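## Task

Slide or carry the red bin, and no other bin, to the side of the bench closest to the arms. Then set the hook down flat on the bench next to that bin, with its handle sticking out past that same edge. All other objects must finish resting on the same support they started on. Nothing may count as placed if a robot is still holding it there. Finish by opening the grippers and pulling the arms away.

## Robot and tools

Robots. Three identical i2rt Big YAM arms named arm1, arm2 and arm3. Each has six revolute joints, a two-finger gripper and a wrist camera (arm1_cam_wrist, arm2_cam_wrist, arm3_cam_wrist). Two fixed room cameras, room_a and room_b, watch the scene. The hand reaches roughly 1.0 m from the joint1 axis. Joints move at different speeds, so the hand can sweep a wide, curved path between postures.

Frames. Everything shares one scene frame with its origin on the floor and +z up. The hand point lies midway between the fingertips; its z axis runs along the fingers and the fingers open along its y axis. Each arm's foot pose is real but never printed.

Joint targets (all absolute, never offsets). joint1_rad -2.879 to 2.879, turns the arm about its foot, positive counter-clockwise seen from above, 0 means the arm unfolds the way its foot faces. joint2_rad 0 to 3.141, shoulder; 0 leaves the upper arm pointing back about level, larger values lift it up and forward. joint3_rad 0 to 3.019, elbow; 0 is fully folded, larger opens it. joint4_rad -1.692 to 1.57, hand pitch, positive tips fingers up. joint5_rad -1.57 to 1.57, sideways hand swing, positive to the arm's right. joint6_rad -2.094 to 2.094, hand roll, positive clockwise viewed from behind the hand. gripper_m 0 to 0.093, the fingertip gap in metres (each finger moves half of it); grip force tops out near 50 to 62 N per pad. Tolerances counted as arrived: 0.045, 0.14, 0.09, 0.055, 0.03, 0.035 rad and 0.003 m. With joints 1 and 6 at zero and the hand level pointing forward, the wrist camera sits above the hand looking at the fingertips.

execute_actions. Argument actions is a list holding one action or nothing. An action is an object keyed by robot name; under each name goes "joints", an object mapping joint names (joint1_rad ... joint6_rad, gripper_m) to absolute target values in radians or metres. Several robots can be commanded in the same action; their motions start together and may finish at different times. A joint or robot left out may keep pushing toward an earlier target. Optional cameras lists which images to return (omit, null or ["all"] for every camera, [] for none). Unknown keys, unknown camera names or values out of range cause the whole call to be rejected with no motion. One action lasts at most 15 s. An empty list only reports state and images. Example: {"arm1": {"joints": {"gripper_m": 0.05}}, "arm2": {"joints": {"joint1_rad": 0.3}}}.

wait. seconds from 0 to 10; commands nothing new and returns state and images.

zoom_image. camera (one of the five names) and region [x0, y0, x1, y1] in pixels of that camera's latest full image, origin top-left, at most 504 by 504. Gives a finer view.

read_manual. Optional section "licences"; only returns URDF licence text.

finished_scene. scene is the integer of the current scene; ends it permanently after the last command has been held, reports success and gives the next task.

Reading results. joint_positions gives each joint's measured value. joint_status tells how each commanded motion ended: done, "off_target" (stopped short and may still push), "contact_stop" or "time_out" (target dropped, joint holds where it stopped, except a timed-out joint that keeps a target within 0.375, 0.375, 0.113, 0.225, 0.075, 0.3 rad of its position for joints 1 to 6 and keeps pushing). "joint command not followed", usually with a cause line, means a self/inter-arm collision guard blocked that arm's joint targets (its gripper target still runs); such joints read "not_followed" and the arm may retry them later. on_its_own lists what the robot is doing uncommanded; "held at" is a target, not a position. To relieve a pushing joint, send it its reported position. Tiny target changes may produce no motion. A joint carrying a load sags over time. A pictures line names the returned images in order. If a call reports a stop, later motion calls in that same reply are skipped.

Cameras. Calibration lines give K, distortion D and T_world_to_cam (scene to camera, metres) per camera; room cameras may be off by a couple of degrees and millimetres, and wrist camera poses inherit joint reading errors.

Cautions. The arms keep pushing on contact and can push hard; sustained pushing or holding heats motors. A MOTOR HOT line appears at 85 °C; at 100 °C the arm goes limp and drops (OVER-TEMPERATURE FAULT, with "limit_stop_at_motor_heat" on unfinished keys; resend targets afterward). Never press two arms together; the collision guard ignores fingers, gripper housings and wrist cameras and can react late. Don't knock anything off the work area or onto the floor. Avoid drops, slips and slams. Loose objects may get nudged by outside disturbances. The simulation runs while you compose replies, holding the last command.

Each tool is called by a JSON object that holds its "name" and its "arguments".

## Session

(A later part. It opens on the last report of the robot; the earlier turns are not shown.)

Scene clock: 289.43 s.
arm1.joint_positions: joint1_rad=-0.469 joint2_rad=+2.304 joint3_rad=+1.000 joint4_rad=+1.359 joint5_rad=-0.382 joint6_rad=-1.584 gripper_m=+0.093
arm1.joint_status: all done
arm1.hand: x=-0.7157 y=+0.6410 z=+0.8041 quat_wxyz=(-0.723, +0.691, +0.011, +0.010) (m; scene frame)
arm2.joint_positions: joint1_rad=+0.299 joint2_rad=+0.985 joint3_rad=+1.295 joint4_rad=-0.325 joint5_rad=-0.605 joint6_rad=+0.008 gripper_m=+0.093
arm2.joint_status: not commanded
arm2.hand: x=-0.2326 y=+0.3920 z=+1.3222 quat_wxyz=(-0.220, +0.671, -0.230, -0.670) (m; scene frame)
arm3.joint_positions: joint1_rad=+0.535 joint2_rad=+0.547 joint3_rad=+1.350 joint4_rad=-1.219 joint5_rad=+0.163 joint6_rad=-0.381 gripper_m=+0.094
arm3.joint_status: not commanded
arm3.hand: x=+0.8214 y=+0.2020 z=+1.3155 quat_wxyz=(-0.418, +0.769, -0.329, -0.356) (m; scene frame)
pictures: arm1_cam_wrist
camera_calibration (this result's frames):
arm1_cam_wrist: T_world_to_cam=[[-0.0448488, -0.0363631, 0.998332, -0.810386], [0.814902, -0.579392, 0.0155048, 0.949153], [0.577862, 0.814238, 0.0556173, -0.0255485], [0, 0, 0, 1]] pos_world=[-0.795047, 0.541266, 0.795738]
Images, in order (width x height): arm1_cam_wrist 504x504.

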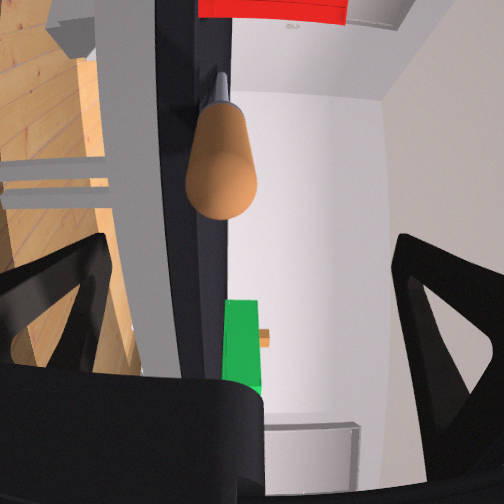

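{"name": "execute_actions", "arguments": {"actions": [{"arm1":{"joints":{"joint1_rad":-0.412,"joint5_rad":-0.316,"joint2_rad":2.395,"joint3_rad":1.315,"joint4_rad":1.17}}}], "cameras": ["arm1_cam_wrist"]}}

Scene clock: 298.17 s.
arm1.joint_positions: joint1_rad=-0.407 joint2_rad=+2.409 joint3_rad=+1.294 joint4_rad=+1.178 joint5_rad=-0.317 joint6_rad=-1.583 gripper_m=+0.093
arm1.joint_status: all done
arm1.hand: x=-0.7161 y=+0.7377 z=+0.7983 quat_wxyz=(-0.726, +0.688, +0.009, +0.011) (m; scene frame)
arm2.joint_positions: joint1_rad=+0.299 joint2_rad=+0.985 joint3_rad=+1.295 joint4_rad=-0.325 joint5_rad=-0.605 joint6_rad=+0.008 gripper_m=+0.093
arm2.joint_status: not commanded
arm2.hand: x=-0.2326 y=+0.3920 z=+1.3222 quat_wxyz=(-0.220, +0.671, -0.230, -0.670) (m; scene frame)
arm3.joint_positions: joint1_rad=+0.535 joint2_rad=+0.547 joint3_rad=+1.350 joint4_rad=-1.219 joint5_rad=+0.163 joint6_rad=-0.381 gripper_m=+0.094
arm3.joint_status: not commanded
arm3.hand: x=+0.8214 y=+0.2020 z=+1.3155 quat_wxyz=(-0.418, +0.769, -0.329, -0.356) (m; scene frame)
pictures: arm1_cam_wrist
camera_calibration (this result's frames):
arm1_cam_wrist: T_world_to_cam=[[-0.0433756, -0.045053, 0.998042, -0.793381], [0.813438, -0.58158, 0.00909927, 1.01123], [0.580032, 0.81224, 0.0618742, -0.105727], [0, 0, 0, 1]] pos_world=[-0.795661, 0.638243, 0.789168]
Images, in order (width x height): arm1_cam_wrist 504x504.

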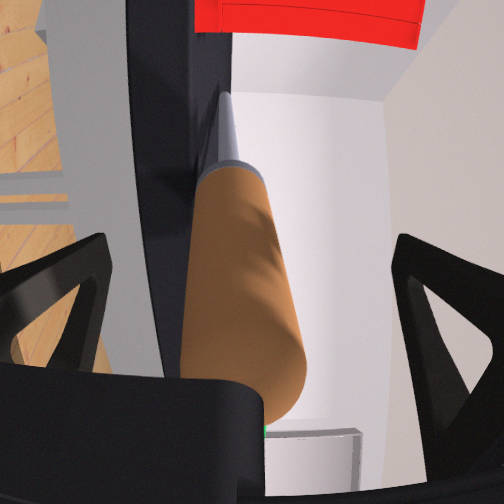

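{"name": "execute_actions", "arguments": {"actions": [{"arm1":{"joints":{"gripper_m":0.02,"joint4_rad":1.15}}}], "cameras": []}}

{"name": "execute_actions", "arguments": {"actions": [{"arm1":{"joints":{"joint3_rad":1.44,"joint4_rad":1.09,"joint2_rad":2.43,"joint1_rad":-0.395,"joint5_rad":-0.3}}}], "cameras": ["arm1_cam_wrist","arm2_cam_wrist"]}}

Scene clock: 302.13 s.
arm1.joint_positions: joint1_rad=-0.407 joint2_rad=+2.409 joint3_rad=+1.294 joint4_rad=+1.156 joint5_rad=-0.317 joint6_rad=-1.579 gripper_m=+0.029
arm1.joint_status: gripper_m off_target (ended at +0.029, target +0.020); the others done
arm1.hand: x=-0.7160 y=+0.7379 z=+0.7932 quat_wxyz=(-0.719, +0.695, +0.006, +0.007) (m; scene frame)
arm2.joint_positions: joint1_rad=+0.299 joint2_rad=+0.985 joint3_rad=+1.295 joint4_rad=-0.325 joint5_rad=-0.605 joint6_rad=+0.008 gripper_m=+0.093
arm2.joint_status: not commanded
arm2.hand: x=-0.2326 y=+0.3920 z=+1.3222 quat_wxyz=(-0.220, +0.671, -0.230, -0.670) (m; scene frame)
arm3.joint_positions: joint1_rad=+0.535 joint2_rad=+0.547 joint3_rad=+1.350 joint4_rad=-1.219 joint5_rad=+0.163 joint6_rad=-0.381 gripper_m=+0.094
arm3.joint_status: not commanded
arm3.hand: x=+0.8214 y=+0.2020 z=+1.3155 quat_wxyz=(-0.418, +0.769, -0.329, -0.356) (m; scene frame)
pictures: none
No camera images: the call's "cameras" was empty. Leave "cameras" out to get every camera's image.

Scene clock: 302.87 s.
arm1.joint_positions: joint1_rad=-0.401 joint2_rad=+2.436 joint3_rad=+1.388 joint4_rad=+1.086 joint5_rad=-0.302 joint6_rad=-1.579 gripper_m=+0.029
arm1.joint_status: all done
arm1.hand: x=-0.7086 y=+0.7653 z=+0.7954 quat_wxyz=(-0.718, +0.696, +0.001, +0.010) (m; scene frame)
arm2.joint_positions: joint1_rad=+0.299 joint2_rad=+0.985 joint3_rad=+1.295 joint4_rad=-0.325 joint5_rad=-0.605 joint6_rad=+0.008 gripper_m=+0.093
arm2.joint_status: not commanded
arm2.hand: x=-0.2326 y=+0.3920 z=+1.3222 quat_wxyz=(-0.220, +0.671, -0.230, -0.670) (m; scene frame)
arm3.joint_positions: joint1_rad=+0.535 joint2_rad=+0.547 joint3_rad=+1.350 joint4_rad=-1.219 joint5_rad=+0.163 joint6_rad=-0.381 gripper_m=+0.094
arm3.joint_status: not commanded
arm3.hand: x=+0.8214 y=+0.2020 z=+1.3155 quat_wxyz=(-0.418, +0.769, -0.329, -0.356) (m; scene frame)
pictures: arm1_cam_wrist, arm2_cam_wrist
camera_calibration (this result's frames):
arm1_cam_wrist: T_world_to_cam=[[-0.0313914, -0.0210127, 0.999286, -0.799788], [0.807669, -0.589494, 0.0129763, 1.02019], [0.5888, 0.8075, 0.0354763, -0.1015], [0, 0, 0, 1]] pos_world=[-0.789323, 0.666554, 0.78958]
arm2_cam_wrist: T_world_to_cam=[[0.610024, 0.792226, -0.0157454, -0.149281], [0.454164, -0.365857, -0.812333, 1.32985], [-0.649312, 0.488391, -0.582982, 0.55249], [0, 0, 0, 1]] pos_world=[-0.154166, 0.334968, 1.40002]
Images, in order (width x height): arm1_cam_wrist 504x504, arm2_cam_wrist 504x504.

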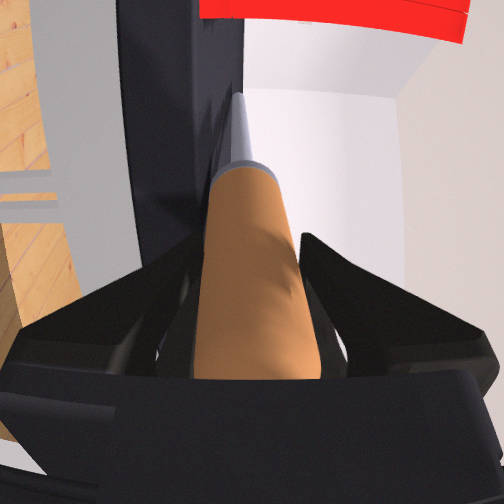

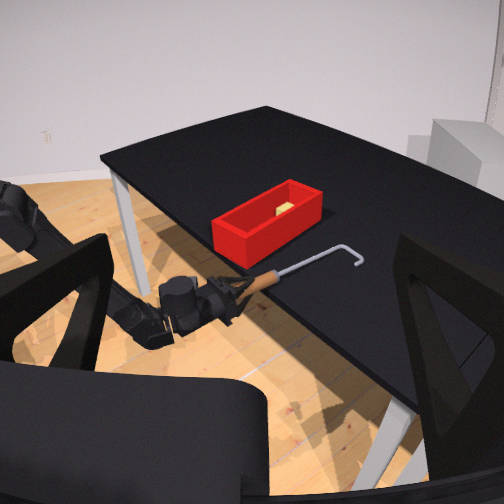

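Good. Open while neutralising q3.

{"name": "execute_actions", "arguments": {"actions": [{"arm1":{"joints":{"gripper_m":0.093,"joint3_rad":1.41}}}], "cameras": ["arm1_cam_wrist"]}}

Scene clock: 304.63 s.
arm1.joint_positions: joint1_rad=-0.401 joint2_rad=+2.436 joint3_rad=+1.388 joint4_rad=+1.086 joint5_rad=-0.301 joint6_rad=-1.579 gripper_m=+0.093
arm1.joint_status: all done
arm1.hand: x=-0.7086 y=+0.7653 z=+0.7954 quat_wxyz=(-0.718, +0.696, +0.001, +0.010) (m; scene frame)
arm2.joint_positions: joint1_rad=+0.299 joint2_rad=+0.985 joint3_rad=+1.295 joint4_rad=-0.325 joint5_rad=-0.605 joint6_rad=+0.008 gripper_m=+0.093
arm2.joint_status: not commanded
arm2.hand: x=-0.2326 y=+0.3920 z=+1.3222 quat_wxyz=(-0.220, +0.671, -0.230, -0.670) (m; scene frame)
arm3.joint_positions: joint1_rad=+0.535 joint2_rad=+0.547 joint3_rad=+1.350 joint4_rad=-1.219 joint5_rad=+0.163 joint6_rad=-0.381 gripper_m=+0.094
arm3.joint_status: not commanded
arm3.hand: x=+0.8214 y=+0.2020 z=+1.3155 quat_wxyz=(-0.418, +0.769, -0.329, -0.356) (m; scene frame)
pictures: arm1_cam_wrist
camera_calibration (this result's frames):
arm1_cam_wrist: T_world_to_cam=[[-0.0313878, -0.0210039, 0.999287, -0.799791], [0.807444, -0.589802, 0.012965, 1.02023], [0.589109, 0.807275, 0.035472, -0.101144], [0, 0, 0, 1]] pos_world=[-0.789295, 0.666584, 0.789581]
Images, in order (width x height): arm1_cam_wrist 504x504.

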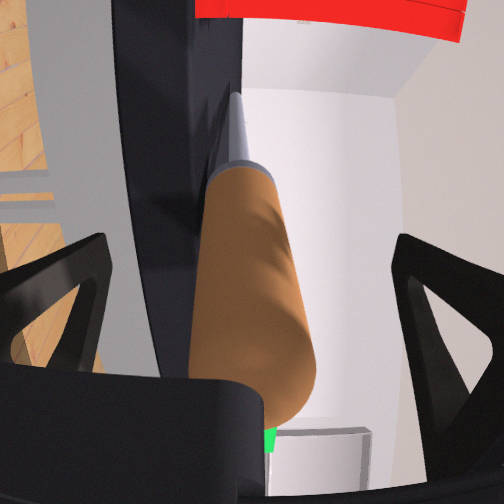

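{"name": "execute_actions", "arguments": {"actions": [{"arm1":{"joints":{"joint3_rad":1.27,"joint2_rad":2.37,"joint4_rad":1.17}}}], "cameras": ["arm1_cam_wrist"]}}

{"name": "execute_actions", "arguments": {"actions": [{"arm1":{"joints":{"joint3_rad":1.13,"joint2_rad":2.32,"joint4_rad":1.26}}}], "cameras": ["arm1_cam_wrist"]}}

Scene clock: 309.30 s.
arm1.joint_positions: joint1_rad=-0.401 joint2_rad=+2.400 joint3_rad=+1.272 joint4_rad=+1.150 joint5_rad=-0.301 joint6_rad=-1.579 gripper_m=+0.093
arm1.joint_status: all done
arm1.hand: x=-0.7191 y=+0.7328 z=+0.7893 quat_wxyz=(-0.712, +0.702, -0.001, +0.009) (m; scene frame)
arm2.joint_positions: joint1_rad=+0.299 joint2_rad=+0.985 joint3_rad=+1.295 joint4_rad=-0.325 joint5_rad=-0.605 joint6_rad=+0.008 gripper_m=+0.093
arm2.joint_status: not commanded
arm2.hand: x=-0.2326 y=+0.3920 z=+1.3222 quat_wxyz=(-0.220, +0.671, -0.230, -0.670) (m; scene frame)
arm3.joint_positions: joint1_rad=+0.535 joint2_rad=+0.547 joint3_rad=+1.350 joint4_rad=-1.219 joint5_rad=+0.163 joint6_rad=-0.381 gripper_m=+0.094
arm3.joint_status: not commanded
arm3.hand: x=+0.8214 y=+0.2020 z=+1.3155 quat_wxyz=(-0.418, +0.769, -0.329, -0.356) (m; scene frame)
pictures: arm1_cam_wrist
camera_calibration (this result's frames):
arm1_cam_wrist: T_world_to_cam=[[-0.026444, -0.00576307, 0.999634, -0.802676], [0.80731, -0.589854, 0.0179558, 1.0056], [0.589534, 0.807489, 0.0202507, -0.0563339], [0, 0, 0, 1]] pos_world=[-0.799844, 0.634018, 0.785466]
Images, in order (width x height): arm1_cam_wrist 504x504.

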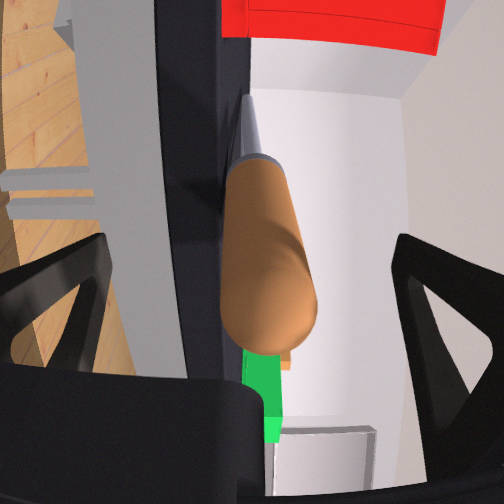

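Scene clock: 310.10 s.
arm1.joint_positions: joint1_rad=-0.401 joint2_rad=+2.344 joint3_rad=+1.132 joint4_rad=+1.240 joint5_rad=-0.301 joint6_rad=-1.579 gripper_m=+0.093
arm1.joint_status: all done
arm1.hand: x=-0.7318 y=+0.6934 z=+0.7964 quat_wxyz=(-0.715, +0.699, +0.000, +0.009) (m; scene frame)
arm2.joint_positions: joint1_rad=+0.299 joint2_rad=+0.985 joint3_rad=+1.295 joint4_rad=-0.325 joint5_rad=-0.605 joint6_rad=+0.008 gripper_m=+0.093
arm2.joint_status: not commanded
arm2.hand: x=-0.2326 y=+0.3920 z=+1.3222 quat_wxyz=(-0.220, +0.671, -0.230, -0.670) (m; scene frame)
arm3.joint_positions: joint1_rad=+0.535 joint2_rad=+0.547 joint3_rad=+1.350 joint4_rad=-1.219 joint5_rad=+0.163 joint6_rad=-0.381 gripper_m=+0.094
arm3.joint_status: not commanded
arm3.hand: x=+0.8214 y=+0.2020 z=+1.3155 quat_wxyz=(-0.418, +0.769, -0.329, -0.356) (m; scene frame)
pictures: arm1_cam_wrist
camera_calibration (this result's frames):
arm1_cam_wrist: T_world_to_cam=[[-0.0284438, -0.011929, 0.999524, -0.807413], [0.80727, -0.589967, 0.0159317, 0.994183], [0.589496, 0.80734, 0.0264108, -0.0219249], [0, 0, 0, 1]] pos_world=[-0.812616, 0.594604, 0.791769]
Images, in order (width x height): arm1_cam_wrist 504x504.

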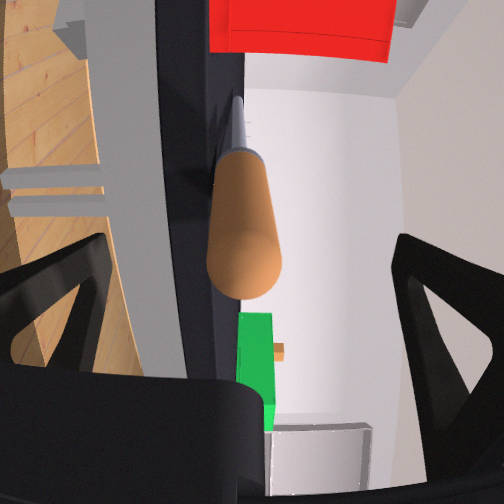

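{"name": "execute_actions", "arguments": {"actions": [{"arm1":{"joints":{"joint3_rad":0.85,"joint2_rad":2.15,"joint4_rad":1.3}}}], "cameras": []}}

{"name": "execute_actions", "arguments": {"actions": [{"arm1":{"joints":{"joint2_rad":1.1}}}], "cameras": []}}

{"name": "execute_actions", "arguments": {"actions": [{"arm1":{"joints":{"joint1_rad":-0.2,"joint3_rad":1.35,"joint4_rad":-0.6,"joint5_rad":0,"joint6_rad":0}}}], "cameras": ["arm1_cam_wrist","arm2_cam_wrist","room_a"]}}

Scene clock: 315.10 s.
arm1.joint_positions: joint1_rad=-0.401 joint2_rad=+2.154 joint3_rad=+0.852 joint4_rad=+1.285 joint5_rad=-0.301 joint6_rad=-1.579 gripper_m=+0.093
arm1.joint_status: all done
arm1.hand: x=-0.7565 y=+0.6170 z=+0.8310 quat_wxyz=(-0.700, +0.714, -0.004, +0.004) (m; scene frame)
arm2.joint_positions: joint1_rad=+0.299 joint2_rad=+0.985 joint3_rad=+1.295 joint4_rad=-0.325 joint5_rad=-0.605 joint6_rad=+0.008 gripper_m=+0.093
arm2.joint_status: not commanded
arm2.hand: x=-0.2326 y=+0.3920 z=+1.3222 quat_wxyz=(-0.220, +0.671, -0.230, -0.670) (m; scene frame)
arm3.joint_positions: joint1_rad=+0.535 joint2_rad=+0.547 joint3_rad=+1.350 joint4_rad=-1.219 joint5_rad=+0.163 joint6_rad=-0.381 gripper_m=+0.094
arm3.joint_status: not commanded
arm3.hand: x=+0.8214 y=+0.2020 z=+1.3155 quat_wxyz=(-0.418, +0.769, -0.329, -0.356) (m; scene frame)
pictures: none
No camera images: the call's "cameras" was empty. Leave "cameras" out to get every camera's image.

Scene clock: 316.70 s.
arm1.joint_positions: joint1_rad=-0.401 joint2_rad=+1.098 joint3_rad=+0.847 joint4_rad=+1.295 joint5_rad=-0.301 joint6_rad=-1.579 gripper_m=+0.093
arm1.joint_status: all done
arm1.hand: x=-0.8246 y=+0.4044 z=+1.4047 quat_wxyz=(-0.948, +0.280, +0.103, +0.114) (m; scene frame)
arm2.joint_positions: joint1_rad=+0.299 joint2_rad=+0.985 joint3_rad=+1.295 joint4_rad=-0.325 joint5_rad=-0.605 joint6_rad=+0.008 gripper_m=+0.093
arm2.joint_status: not commanded
arm2.hand: x=-0.2326 y=+0.3920 z=+1.3222 quat_wxyz=(-0.220, +0.671, -0.230, -0.670) (m; scene frame)
arm3.joint_positions: joint1_rad=+0.535 joint2_rad=+0.547 joint3_rad=+1.350 joint4_rad=-1.219 joint5_rad=+0.163 joint6_rad=-0.381 gripper_m=+0.094
arm3.joint_status: not commanded
arm3.hand: x=+0.8214 y=+0.2020 z=+1.3155 quat_wxyz=(-0.418, +0.769, -0.329, -0.356) (m; scene frame)
pictures: none
No camera images: the call's "cameras" was empty. Leave "cameras" out to get every camera's image.

Scene clock: 318.87 s.
arm1.joint_positions: joint1_rad=-0.196 joint2_rad=+1.096 joint3_rad=+1.309 joint4_rad=-0.592 joint5_rad=-0.002 joint6_rad=-0.009 gripper_m=+0.093
arm1.joint_status: all done
arm1.hand: x=-0.8448 y=+0.5156 z=+1.2830 quat_wxyz=(-0.416, +0.556, -0.615, -0.373) (m; scene frame)
arm2.joint_positions: joint1_rad=+0.299 joint2_rad=+0.985 joint3_rad=+1.295 joint4_rad=-0.325 joint5_rad=-0.605 joint6_rad=+0.008 gripper_m=+0.093
arm2.joint_status: not commanded
arm2.hand: x=-0.2326 y=+0.3920 z=+1.3222 quat_wxyz=(-0.220, +0.671, -0.230, -0.670) (m; scene frame)
arm3.joint_positions: joint1_rad=+0.535 joint2_rad=+0.547 joint3_rad=+1.350 joint4_rad=-1.219 joint5_rad=+0.163 joint6_rad=-0.381 gripper_m=+0.094
arm3.joint_status: not commanded
arm3.hand: x=+0.8214 y=+0.2020 z=+1.3155 quat_wxyz=(-0.418, +0.769, -0.329, -0.356) (m; scene frame)
pictures: arm1_cam_wrist, arm2_cam_wrist, room_a
camera_calibration (this result's frames):
arm1_cam_wrist: T_world_to_cam=[[0.995906, -0.089113, 0.0151378, 0.869075], [-0.0670053, -0.840237, -0.538063, 1.07397], [0.0606677, 0.534846, -0.842769, 0.98423], [0, 0, 0, 1]] pos_world=[-0.853267, 0.453426, 1.39419]
arm2_cam_wrist: T_world_to_cam=[[0.610024, 0.792226, -0.0157454, -0.149281], [0.454164, -0.365857, -0.812333, 1.32985], [-0.649312, 0.488391, -0.582982, 0.55249], [0, 0, 0, 1]] pos_world=[-0.154166, 0.334968, 1.40002]
Images, in order (width x height): arm1_cam_wrist 504x504, arm2_cam_wrist 504x504, room_a 504x504.

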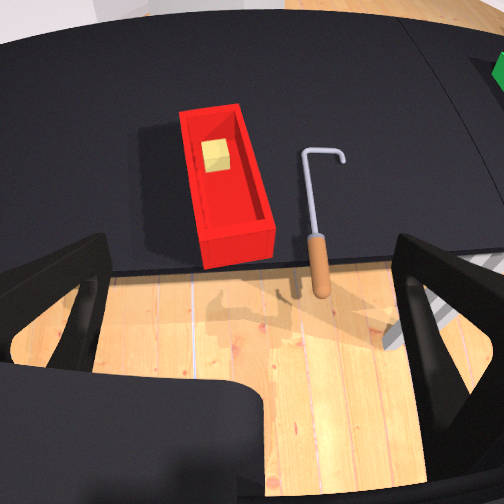

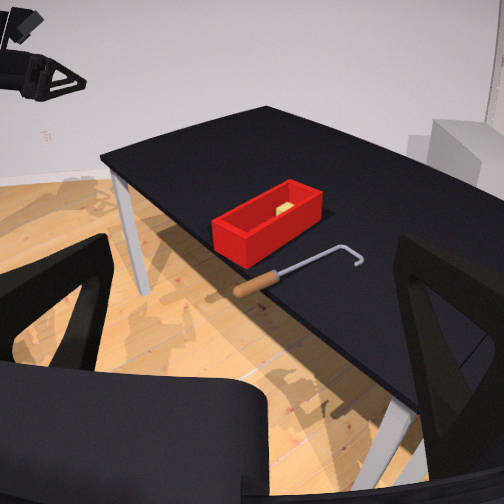

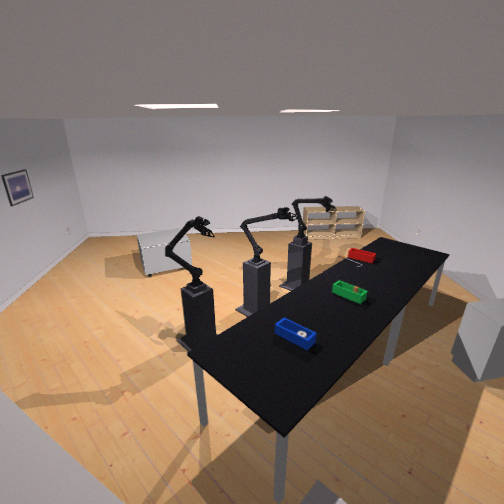

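{"name": "zoom_image", "arguments": {"camera": "arm1_cam_wrist", "region": [170, 220, 350, 300]}}

Region (170, 220, 350, 300) of arm1_cam_wrist's 504x504 image, scaled by 2.800, with more detail than that image has.

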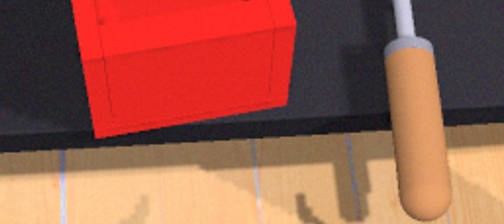

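{"name": "execute_actions", "arguments": {"actions": [{"arm1":{"joints":{"joint1_rad":-0.11,"joint3_rad":1.14,"joint4_rad":1.18,"gripper_m":0.0}}}], "cameras": []}}

{"name": "execute_actions", "arguments": {"actions": [{"arm1":{"joints":{"joint2_rad":2.25}}}], "cameras": ["arm1_cam_wrist","arm2_cam_wrist"]}}

Scene clock: 328.00 s.
arm1.joint_positions: joint1_rad=-0.106 joint2_rad=+1.110 joint3_rad=+1.129 joint4_rad=+1.168 joint5_rad=+0.000 joint6_rad=-0.007 gripper_m=+0.001
arm1.joint_status: all done
arm1.hand: x=-0.8922 y=+0.3972 z=+1.5311 quat_wxyz=(-0.702, +0.135, -0.138, -0.685) (m; scene frame)
arm2.joint_positions: joint1_rad=+0.299 joint2_rad=+0.985 joint3_rad=+1.295 joint4_rad=-0.325 joint5_rad=-0.605 joint6_rad=+0.008 gripper_m=+0.093
arm2.joint_status: not commanded
arm2.hand: x=-0.2326 y=+0.3920 z=+1.3222 quat_wxyz=(-0.220, +0.671, -0.230, -0.670) (m; scene frame)
arm3.joint_positions: joint1_rad=+0.535 joint2_rad=+0.547 joint3_rad=+1.350 joint4_rad=-1.219 joint5_rad=+0.163 joint6_rad=-0.381 gripper_m=+0.094
arm3.joint_status: not commanded
arm3.hand: x=+0.8214 y=+0.2020 z=+1.3155 quat_wxyz=(-0.418, +0.769, -0.329, -0.356) (m; scene frame)
pictures: none
No camera images: the call's "cameras" was empty. Leave "cameras" out to get every camera's image.

Scene clock: 329.80 s.
arm1.joint_positions: joint1_rad=-0.106 joint2_rad=+2.257 joint3_rad=+1.129 joint4_rad=+1.177 joint5_rad=+0.000 joint6_rad=-0.007 gripper_m=+0.001
arm1.joint_status: all done
arm1.hand: x=-0.8885 y=+0.7290 z=+0.8411 quat_wxyz=(-0.516, +0.486, -0.492, -0.505) (m; scene frame)
arm2.joint_positions: joint1_rad=+0.299 joint2_rad=+0.985 joint3_rad=+1.295 joint4_rad=-0.325 joint5_rad=-0.605 joint6_rad=+0.008 gripper_m=+0.093
arm2.joint_status: not commanded
arm2.hand: x=-0.2326 y=+0.3920 z=+1.3222 quat_wxyz=(-0.220, +0.671, -0.230, -0.670) (m; scene frame)
arm3.joint_positions: joint1_rad=+0.535 joint2_rad=+0.547 joint3_rad=+1.350 joint4_rad=-1.219 joint5_rad=+0.163 joint6_rad=-0.381 gripper_m=+0.094
arm3.joint_status: not commanded
arm3.hand: x=+0.8214 y=+0.2020 z=+1.3155 quat_wxyz=(-0.418, +0.769, -0.329, -0.356) (m; scene frame)
pictures: arm1_cam_wrist, arm2_cam_wrist
camera_calibration (this result's frames):
arm1_cam_wrist: T_world_to_cam=[[0.999765, -0.00947693, 0.0195144, 0.879914], [0.0112344, -0.543347, -0.839433, 1.11908], [0.0185583, 0.839455, -0.543112, -0.0111839], [0, 0, 0, 1]] pos_world=[-0.892071, 0.625776, 0.916148]
arm2_cam_wrist: T_world_to_cam=[[0.610024, 0.792226, -0.0157454, -0.149281], [0.454164, -0.365857, -0.812333, 1.32985], [-0.649312, 0.488391, -0.582982, 0.55249], [0, 0, 0, 1]] pos_world=[-0.154166, 0.334968, 1.40002]
Images, in order (width x height): arm1_cam_wrist 504x504, arm2_cam_wrist 504x504.

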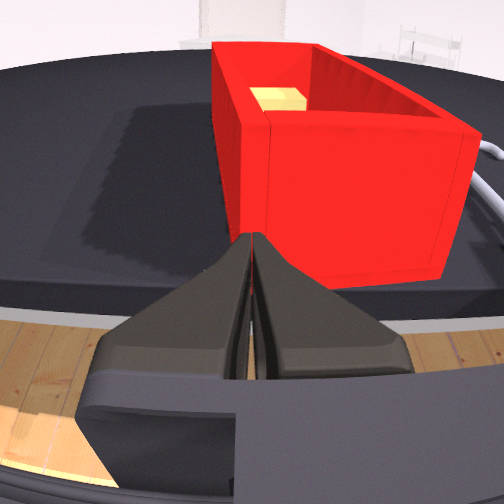

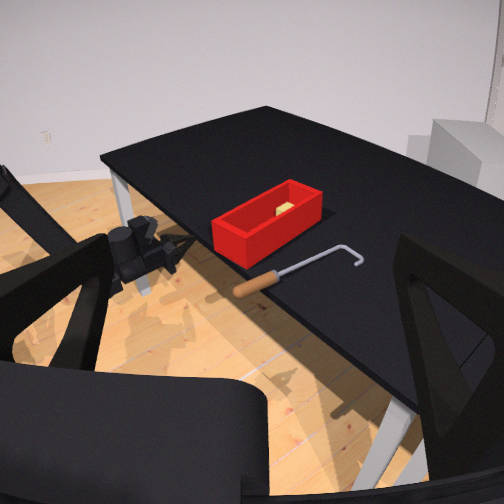

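{"name": "execute_actions", "arguments": {"actions": [{"arm1":{"joints":{"joint1_rad":-0.135,"joint2_rad":2.30,"joint3_rad":1.33,"joint4_rad":1.05}}}], "cameras": ["arm1_cam_wrist","arm2_cam_wrist"]}}

{"name": "zoom_image", "arguments": {"camera": "arm2_cam_wrist", "region": [150, 180, 300, 290]}}

Scene clock: 336.67 s.
arm1.joint_positions: joint1_rad=-0.134 joint2_rad=+2.301 joint3_rad=+1.300 joint4_rad=+1.057 joint5_rad=+0.000 joint6_rad=-0.007 gripper_m=+0.001
arm1.joint_status: all done
arm1.hand: x=-0.8653 y=+0.7811 z=+0.8530 quat_wxyz=(-0.525, +0.477, -0.497, -0.499) (m; scene frame)
arm2.joint_positions: joint1_rad=+0.299 joint2_rad=+0.985 joint3_rad=+1.295 joint4_rad=-0.325 joint5_rad=-0.605 joint6_rad=+0.008 gripper_m=+0.093
arm2.joint_status: not commanded
arm2.hand: x=-0.2326 y=+0.3920 z=+1.3222 quat_wxyz=(-0.220, +0.671, -0.230, -0.670) (m; scene frame)
arm3.joint_positions: joint1_rad=+0.535 joint2_rad=+0.547 joint3_rad=+1.350 joint4_rad=-1.219 joint5_rad=+0.163 joint6_rad=-0.381 gripper_m=+0.094
arm3.joint_status: not commanded
arm3.hand: x=+0.8214 y=+0.2020 z=+1.3155 quat_wxyz=(-0.418, +0.769, -0.329, -0.356) (m; scene frame)
pictures: arm1_cam_wrist, arm2_cam_wrist
camera_calibration (this result's frames):
arm1_cam_wrist: T_world_to_cam=[[0.999074, -0.0382356, 0.0197284, 0.878668], [-0.00391593, -0.537436, -0.843295, 1.1427], [0.0428467, 0.842437, -0.537088, -0.0353273], [0, 0, 0, 1]] pos_world=[-0.871866, 0.677487, 0.927327]
arm2_cam_wrist: T_world_to_cam=[[0.610024, 0.792226, -0.0157454, -0.149281], [0.454164, -0.365857, -0.812333, 1.32985], [-0.649312, 0.488391, -0.582982, 0.55249], [0, 0, 0, 1]] pos_world=[-0.154166, 0.334968, 1.40002]
Images, in order (width x height): arm1_cam_wrist 504x504, arm2_cam_wrist 504x504.

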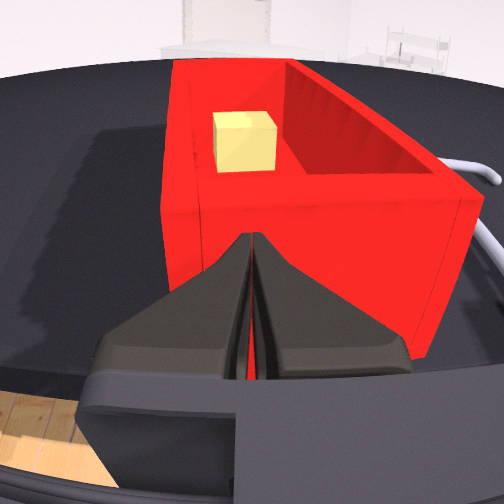

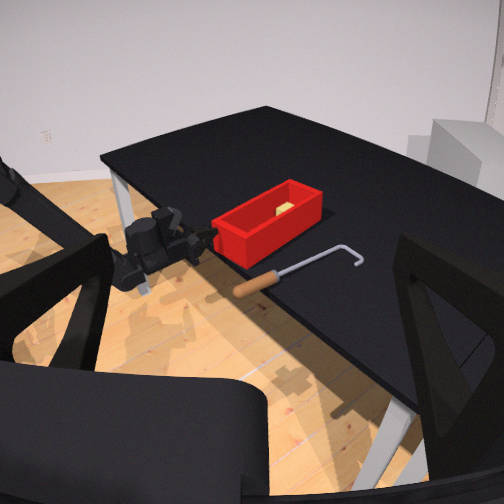

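Region (150, 180, 300, 290) of arm2_cam_wrist's 504x504 image, scaled by 3.360, with more detail than that image has; it fills the top 370 rows of this view, and the rest is white.

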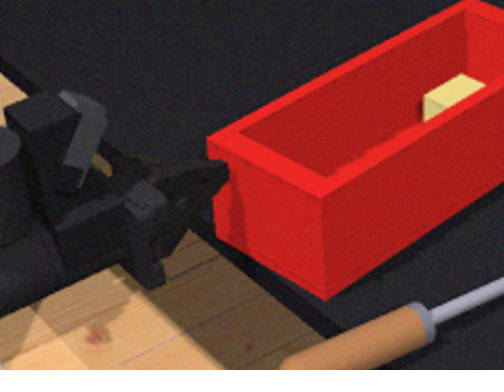

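{"name": "execute_actions", "arguments": {"actions": [{"arm1":{"joints":{"joint2_rad":2.345}}}], "cameras": []}}

{"name": "execute_actions", "arguments": {"actions": [{"arm1":{"joints":{"joint2_rad":2.375,"joint3_rad":1.42,"joint4_rad":1.0}}}], "cameras": ["arm1_cam_wrist","arm2_cam_wrist"]}}

{"name": "zoom_image", "arguments": {"camera": "arm2_cam_wrist", "region": [150, 180, 300, 290]}}

Scene clock: 342.10 s.
arm1.joint_positions: joint1_rad=-0.134 joint2_rad=+2.340 joint3_rad=+1.300 joint4_rad=+1.056 joint5_rad=+0.000 joint6_rad=-0.007 gripper_m=+0.001
arm1.joint_status: all done
arm1.hand: x=-0.8655 y=+0.7776 z=+0.8234 quat_wxyz=(-0.515, +0.487, -0.508, -0.490) (m; scene frame)
arm2.joint_positions: joint1_rad=+0.299 joint2_rad=+0.985 joint3_rad=+1.295 joint4_rad=-0.325 joint5_rad=-0.605 joint6_rad=+0.008 gripper_m=+0.093
arm2.joint_status: not commanded
arm2.hand: x=-0.2326 y=+0.3920 z=+1.3222 quat_wxyz=(-0.220, +0.671, -0.230, -0.670) (m; scene frame)
arm3.joint_positions: joint1_rad=+0.535 joint2_rad=+0.547 joint3_rad=+1.350 joint4_rad=-1.219 joint5_rad=+0.163 joint6_rad=-0.381 gripper_m=+0.094
arm3.joint_status: not commanded
arm3.hand: x=+0.8214 y=+0.2020 z=+1.3155 quat_wxyz=(-0.418, +0.769, -0.329, -0.356) (m; scene frame)
pictures: none
No camera images: the call's "cameras" was empty. Leave "cameras" out to get every camera's image.

Scene clock: 342.83 s.
arm1.joint_positions: joint1_rad=-0.134 joint2_rad=+2.368 joint3_rad=+1.378 joint4_rad=+1.007 joint5_rad=+0.000 joint6_rad=-0.007 gripper_m=+0.001
arm1.joint_status: all done
arm1.hand: x=-0.8645 y=+0.8000 z=+0.8246 quat_wxyz=(-0.515, +0.487, -0.507, -0.490) (m; scene frame)
arm2.joint_positions: joint1_rad=+0.299 joint2_rad=+0.985 joint3_rad=+1.295 joint4_rad=-0.325 joint5_rad=-0.605 joint6_rad=+0.008 gripper_m=+0.093
arm2.joint_status: not commanded
arm2.hand: x=-0.2326 y=+0.3920 z=+1.3222 quat_wxyz=(-0.220, +0.671, -0.230, -0.670) (m; scene frame)
arm3.joint_positions: joint1_rad=+0.535 joint2_rad=+0.547 joint3_rad=+1.350 joint4_rad=-1.219 joint5_rad=+0.163 joint6_rad=-0.381 gripper_m=+0.094
arm3.joint_status: not commanded
arm3.hand: x=+0.8214 y=+0.2020 z=+1.3155 quat_wxyz=(-0.418, +0.769, -0.329, -0.356) (m; scene frame)
pictures: arm1_cam_wrist, arm2_cam_wrist
camera_calibration (this result's frames):
arm1_cam_wrist: T_world_to_cam=[[0.999114, -0.0373467, 0.0193845, 0.878765], [-0.00537122, -0.570113, -0.821549, 1.13594], [0.0417335, 0.820717, -0.569809, -0.0231313], [0, 0, 0, 1]] pos_world=[-0.87092, 0.699417, 0.903015]
arm2_cam_wrist: T_world_to_cam=[[0.610024, 0.792226, -0.0157454, -0.149281], [0.454164, -0.365857, -0.812333, 1.32985], [-0.649312, 0.488391, -0.582982, 0.55249], [0, 0, 0, 1]] pos_world=[-0.154166, 0.334968, 1.40002]
Images, in order (width x height): arm1_cam_wrist 504x504, arm2_cam_wrist 504x504.

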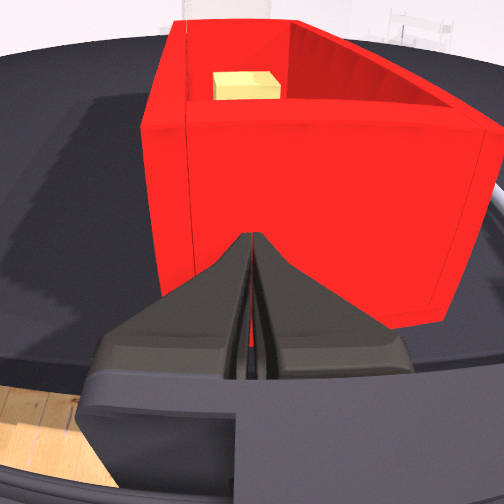

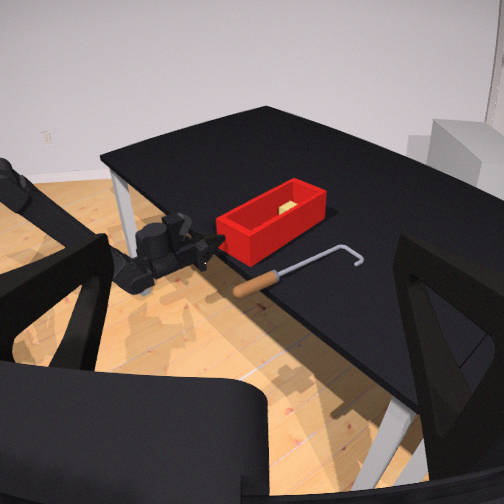

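Region (150, 180, 300, 290) of arm2_cam_wrist's 504x504 image, scaled by 3.360, with more detail than that image has; it fills the top 370 rows of this view, and the rest is white.

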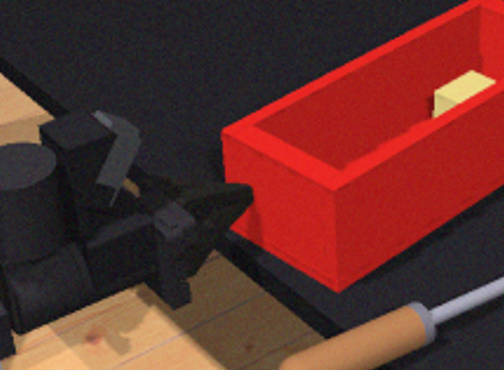

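Moved about 1.5 cm in. Retract and clear.

{"name": "execute_actions", "arguments": {"actions": [{"arm1":{"joints":{"joint2_rad":2.2,"joint3_rad":1.1,"joint4_rad":1.15}}}], "cameras": []}}

{"name": "execute_actions", "arguments": {"actions": [{"arm1":{"joints":{"joint2_rad":1.0}}}], "cameras": ["arm2_cam_wrist","room_a"]}}

{"name": "zoom_image", "arguments": {"camera": "arm2_cam_wrist", "region": [190, 170, 380, 310]}}

Scene clock: 346.20 s.
arm1.joint_positions: joint1_rad=-0.134 joint2_rad=+2.206 joint3_rad=+1.101 joint4_rad=+1.135 joint5_rad=+0.000 joint6_rad=-0.007 gripper_m=+0.001
arm1.joint_status: all done
arm1.hand: x=-0.8680 y=+0.7231 z=+0.8546 quat_wxyz=(-0.519, +0.483, -0.504, -0.493) (m; scene frame)
arm2.joint_positions: joint1_rad=+0.299 joint2_rad=+0.985 joint3_rad=+1.295 joint4_rad=-0.325 joint5_rad=-0.605 joint6_rad=+0.008 gripper_m=+0.093
arm2.joint_status: not commanded
arm2.hand: x=-0.2326 y=+0.3920 z=+1.3222 quat_wxyz=(-0.220, +0.671, -0.230, -0.670) (m; scene frame)
arm3.joint_positions: joint1_rad=+0.535 joint2_rad=+0.547 joint3_rad=+1.350 joint4_rad=-1.219 joint5_rad=+0.163 joint6_rad=-0.381 gripper_m=+0.094
arm3.joint_status: not commanded
arm3.hand: x=+0.8214 y=+0.2020 z=+1.3155 quat_wxyz=(-0.418, +0.769, -0.329, -0.356) (m; scene frame)
pictures: none
No camera images: the call's "cameras" was empty. Leave "cameras" out to get every camera's image.

Scene clock: 347.87 s.
arm1.joint_positions: joint1_rad=-0.134 joint2_rad=+0.990 joint3_rad=+1.092 joint4_rad=+1.150 joint5_rad=+0.000 joint6_rad=-0.007 gripper_m=+0.001
arm1.joint_status: all done
arm1.hand: x=-0.8838 y=+0.3372 z=+1.5525 quat_wxyz=(-0.716, +0.111, -0.118, -0.679) (m; scene frame)
arm2.joint_positions: joint1_rad=+0.299 joint2_rad=+0.985 joint3_rad=+1.295 joint4_rad=-0.325 joint5_rad=-0.605 joint6_rad=+0.008 gripper_m=+0.093
arm2.joint_status: not commanded
arm2.hand: x=-0.2326 y=+0.3920 z=+1.3222 quat_wxyz=(-0.220, +0.671, -0.230, -0.670) (m; scene frame)
arm3.joint_positions: joint1_rad=+0.535 joint2_rad=+0.547 joint3_rad=+1.350 joint4_rad=-1.219 joint5_rad=+0.163 joint6_rad=-0.381 gripper_m=+0.094
arm3.joint_status: not commanded
arm3.hand: x=+0.8214 y=+0.2020 z=+1.3155 quat_wxyz=(-0.418, +0.769, -0.329, -0.356) (m; scene frame)
pictures: arm2_cam_wrist, room_a
camera_calibration (this result's frames):
arm2_cam_wrist: T_world_to_cam=[[0.610024, 0.792226, -0.0157454, -0.149281], [0.454164, -0.365857, -0.812333, 1.32985], [-0.649312, 0.488391, -0.582982, 0.55249], [0, 0, 0, 1]] pos_world=[-0.154166, 0.334968, 1.40002]
Images, in order (width x height): arm2_cam_wrist 504x504, room_a 504x504.

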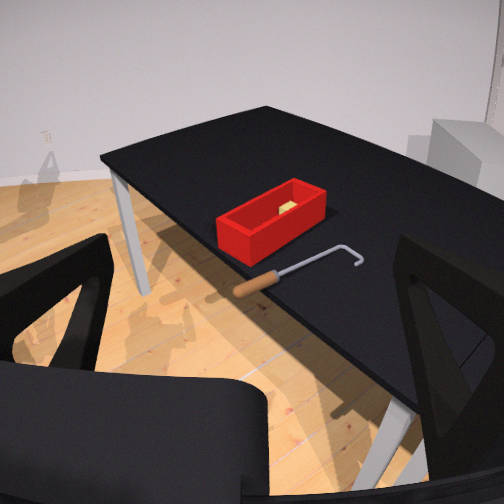

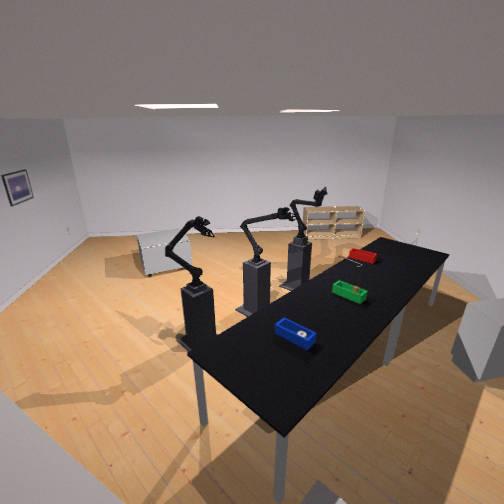

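Region (190, 170, 380, 310) of arm2_cam_wrist's 504x504 image, scaled by 2.653, with more detail than that image has; it fills the top 371 rows of this view, and the rest is white.

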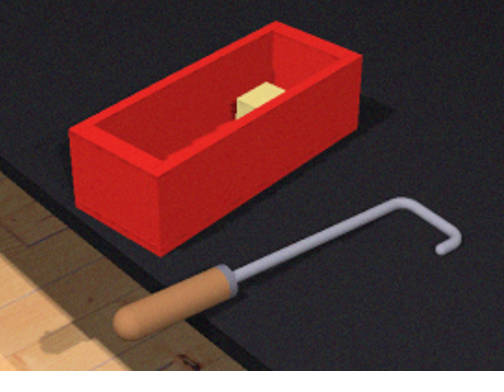

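{"name": "finished_scene", "arguments": {"scene": 2}}

The scene is finished: the task was done.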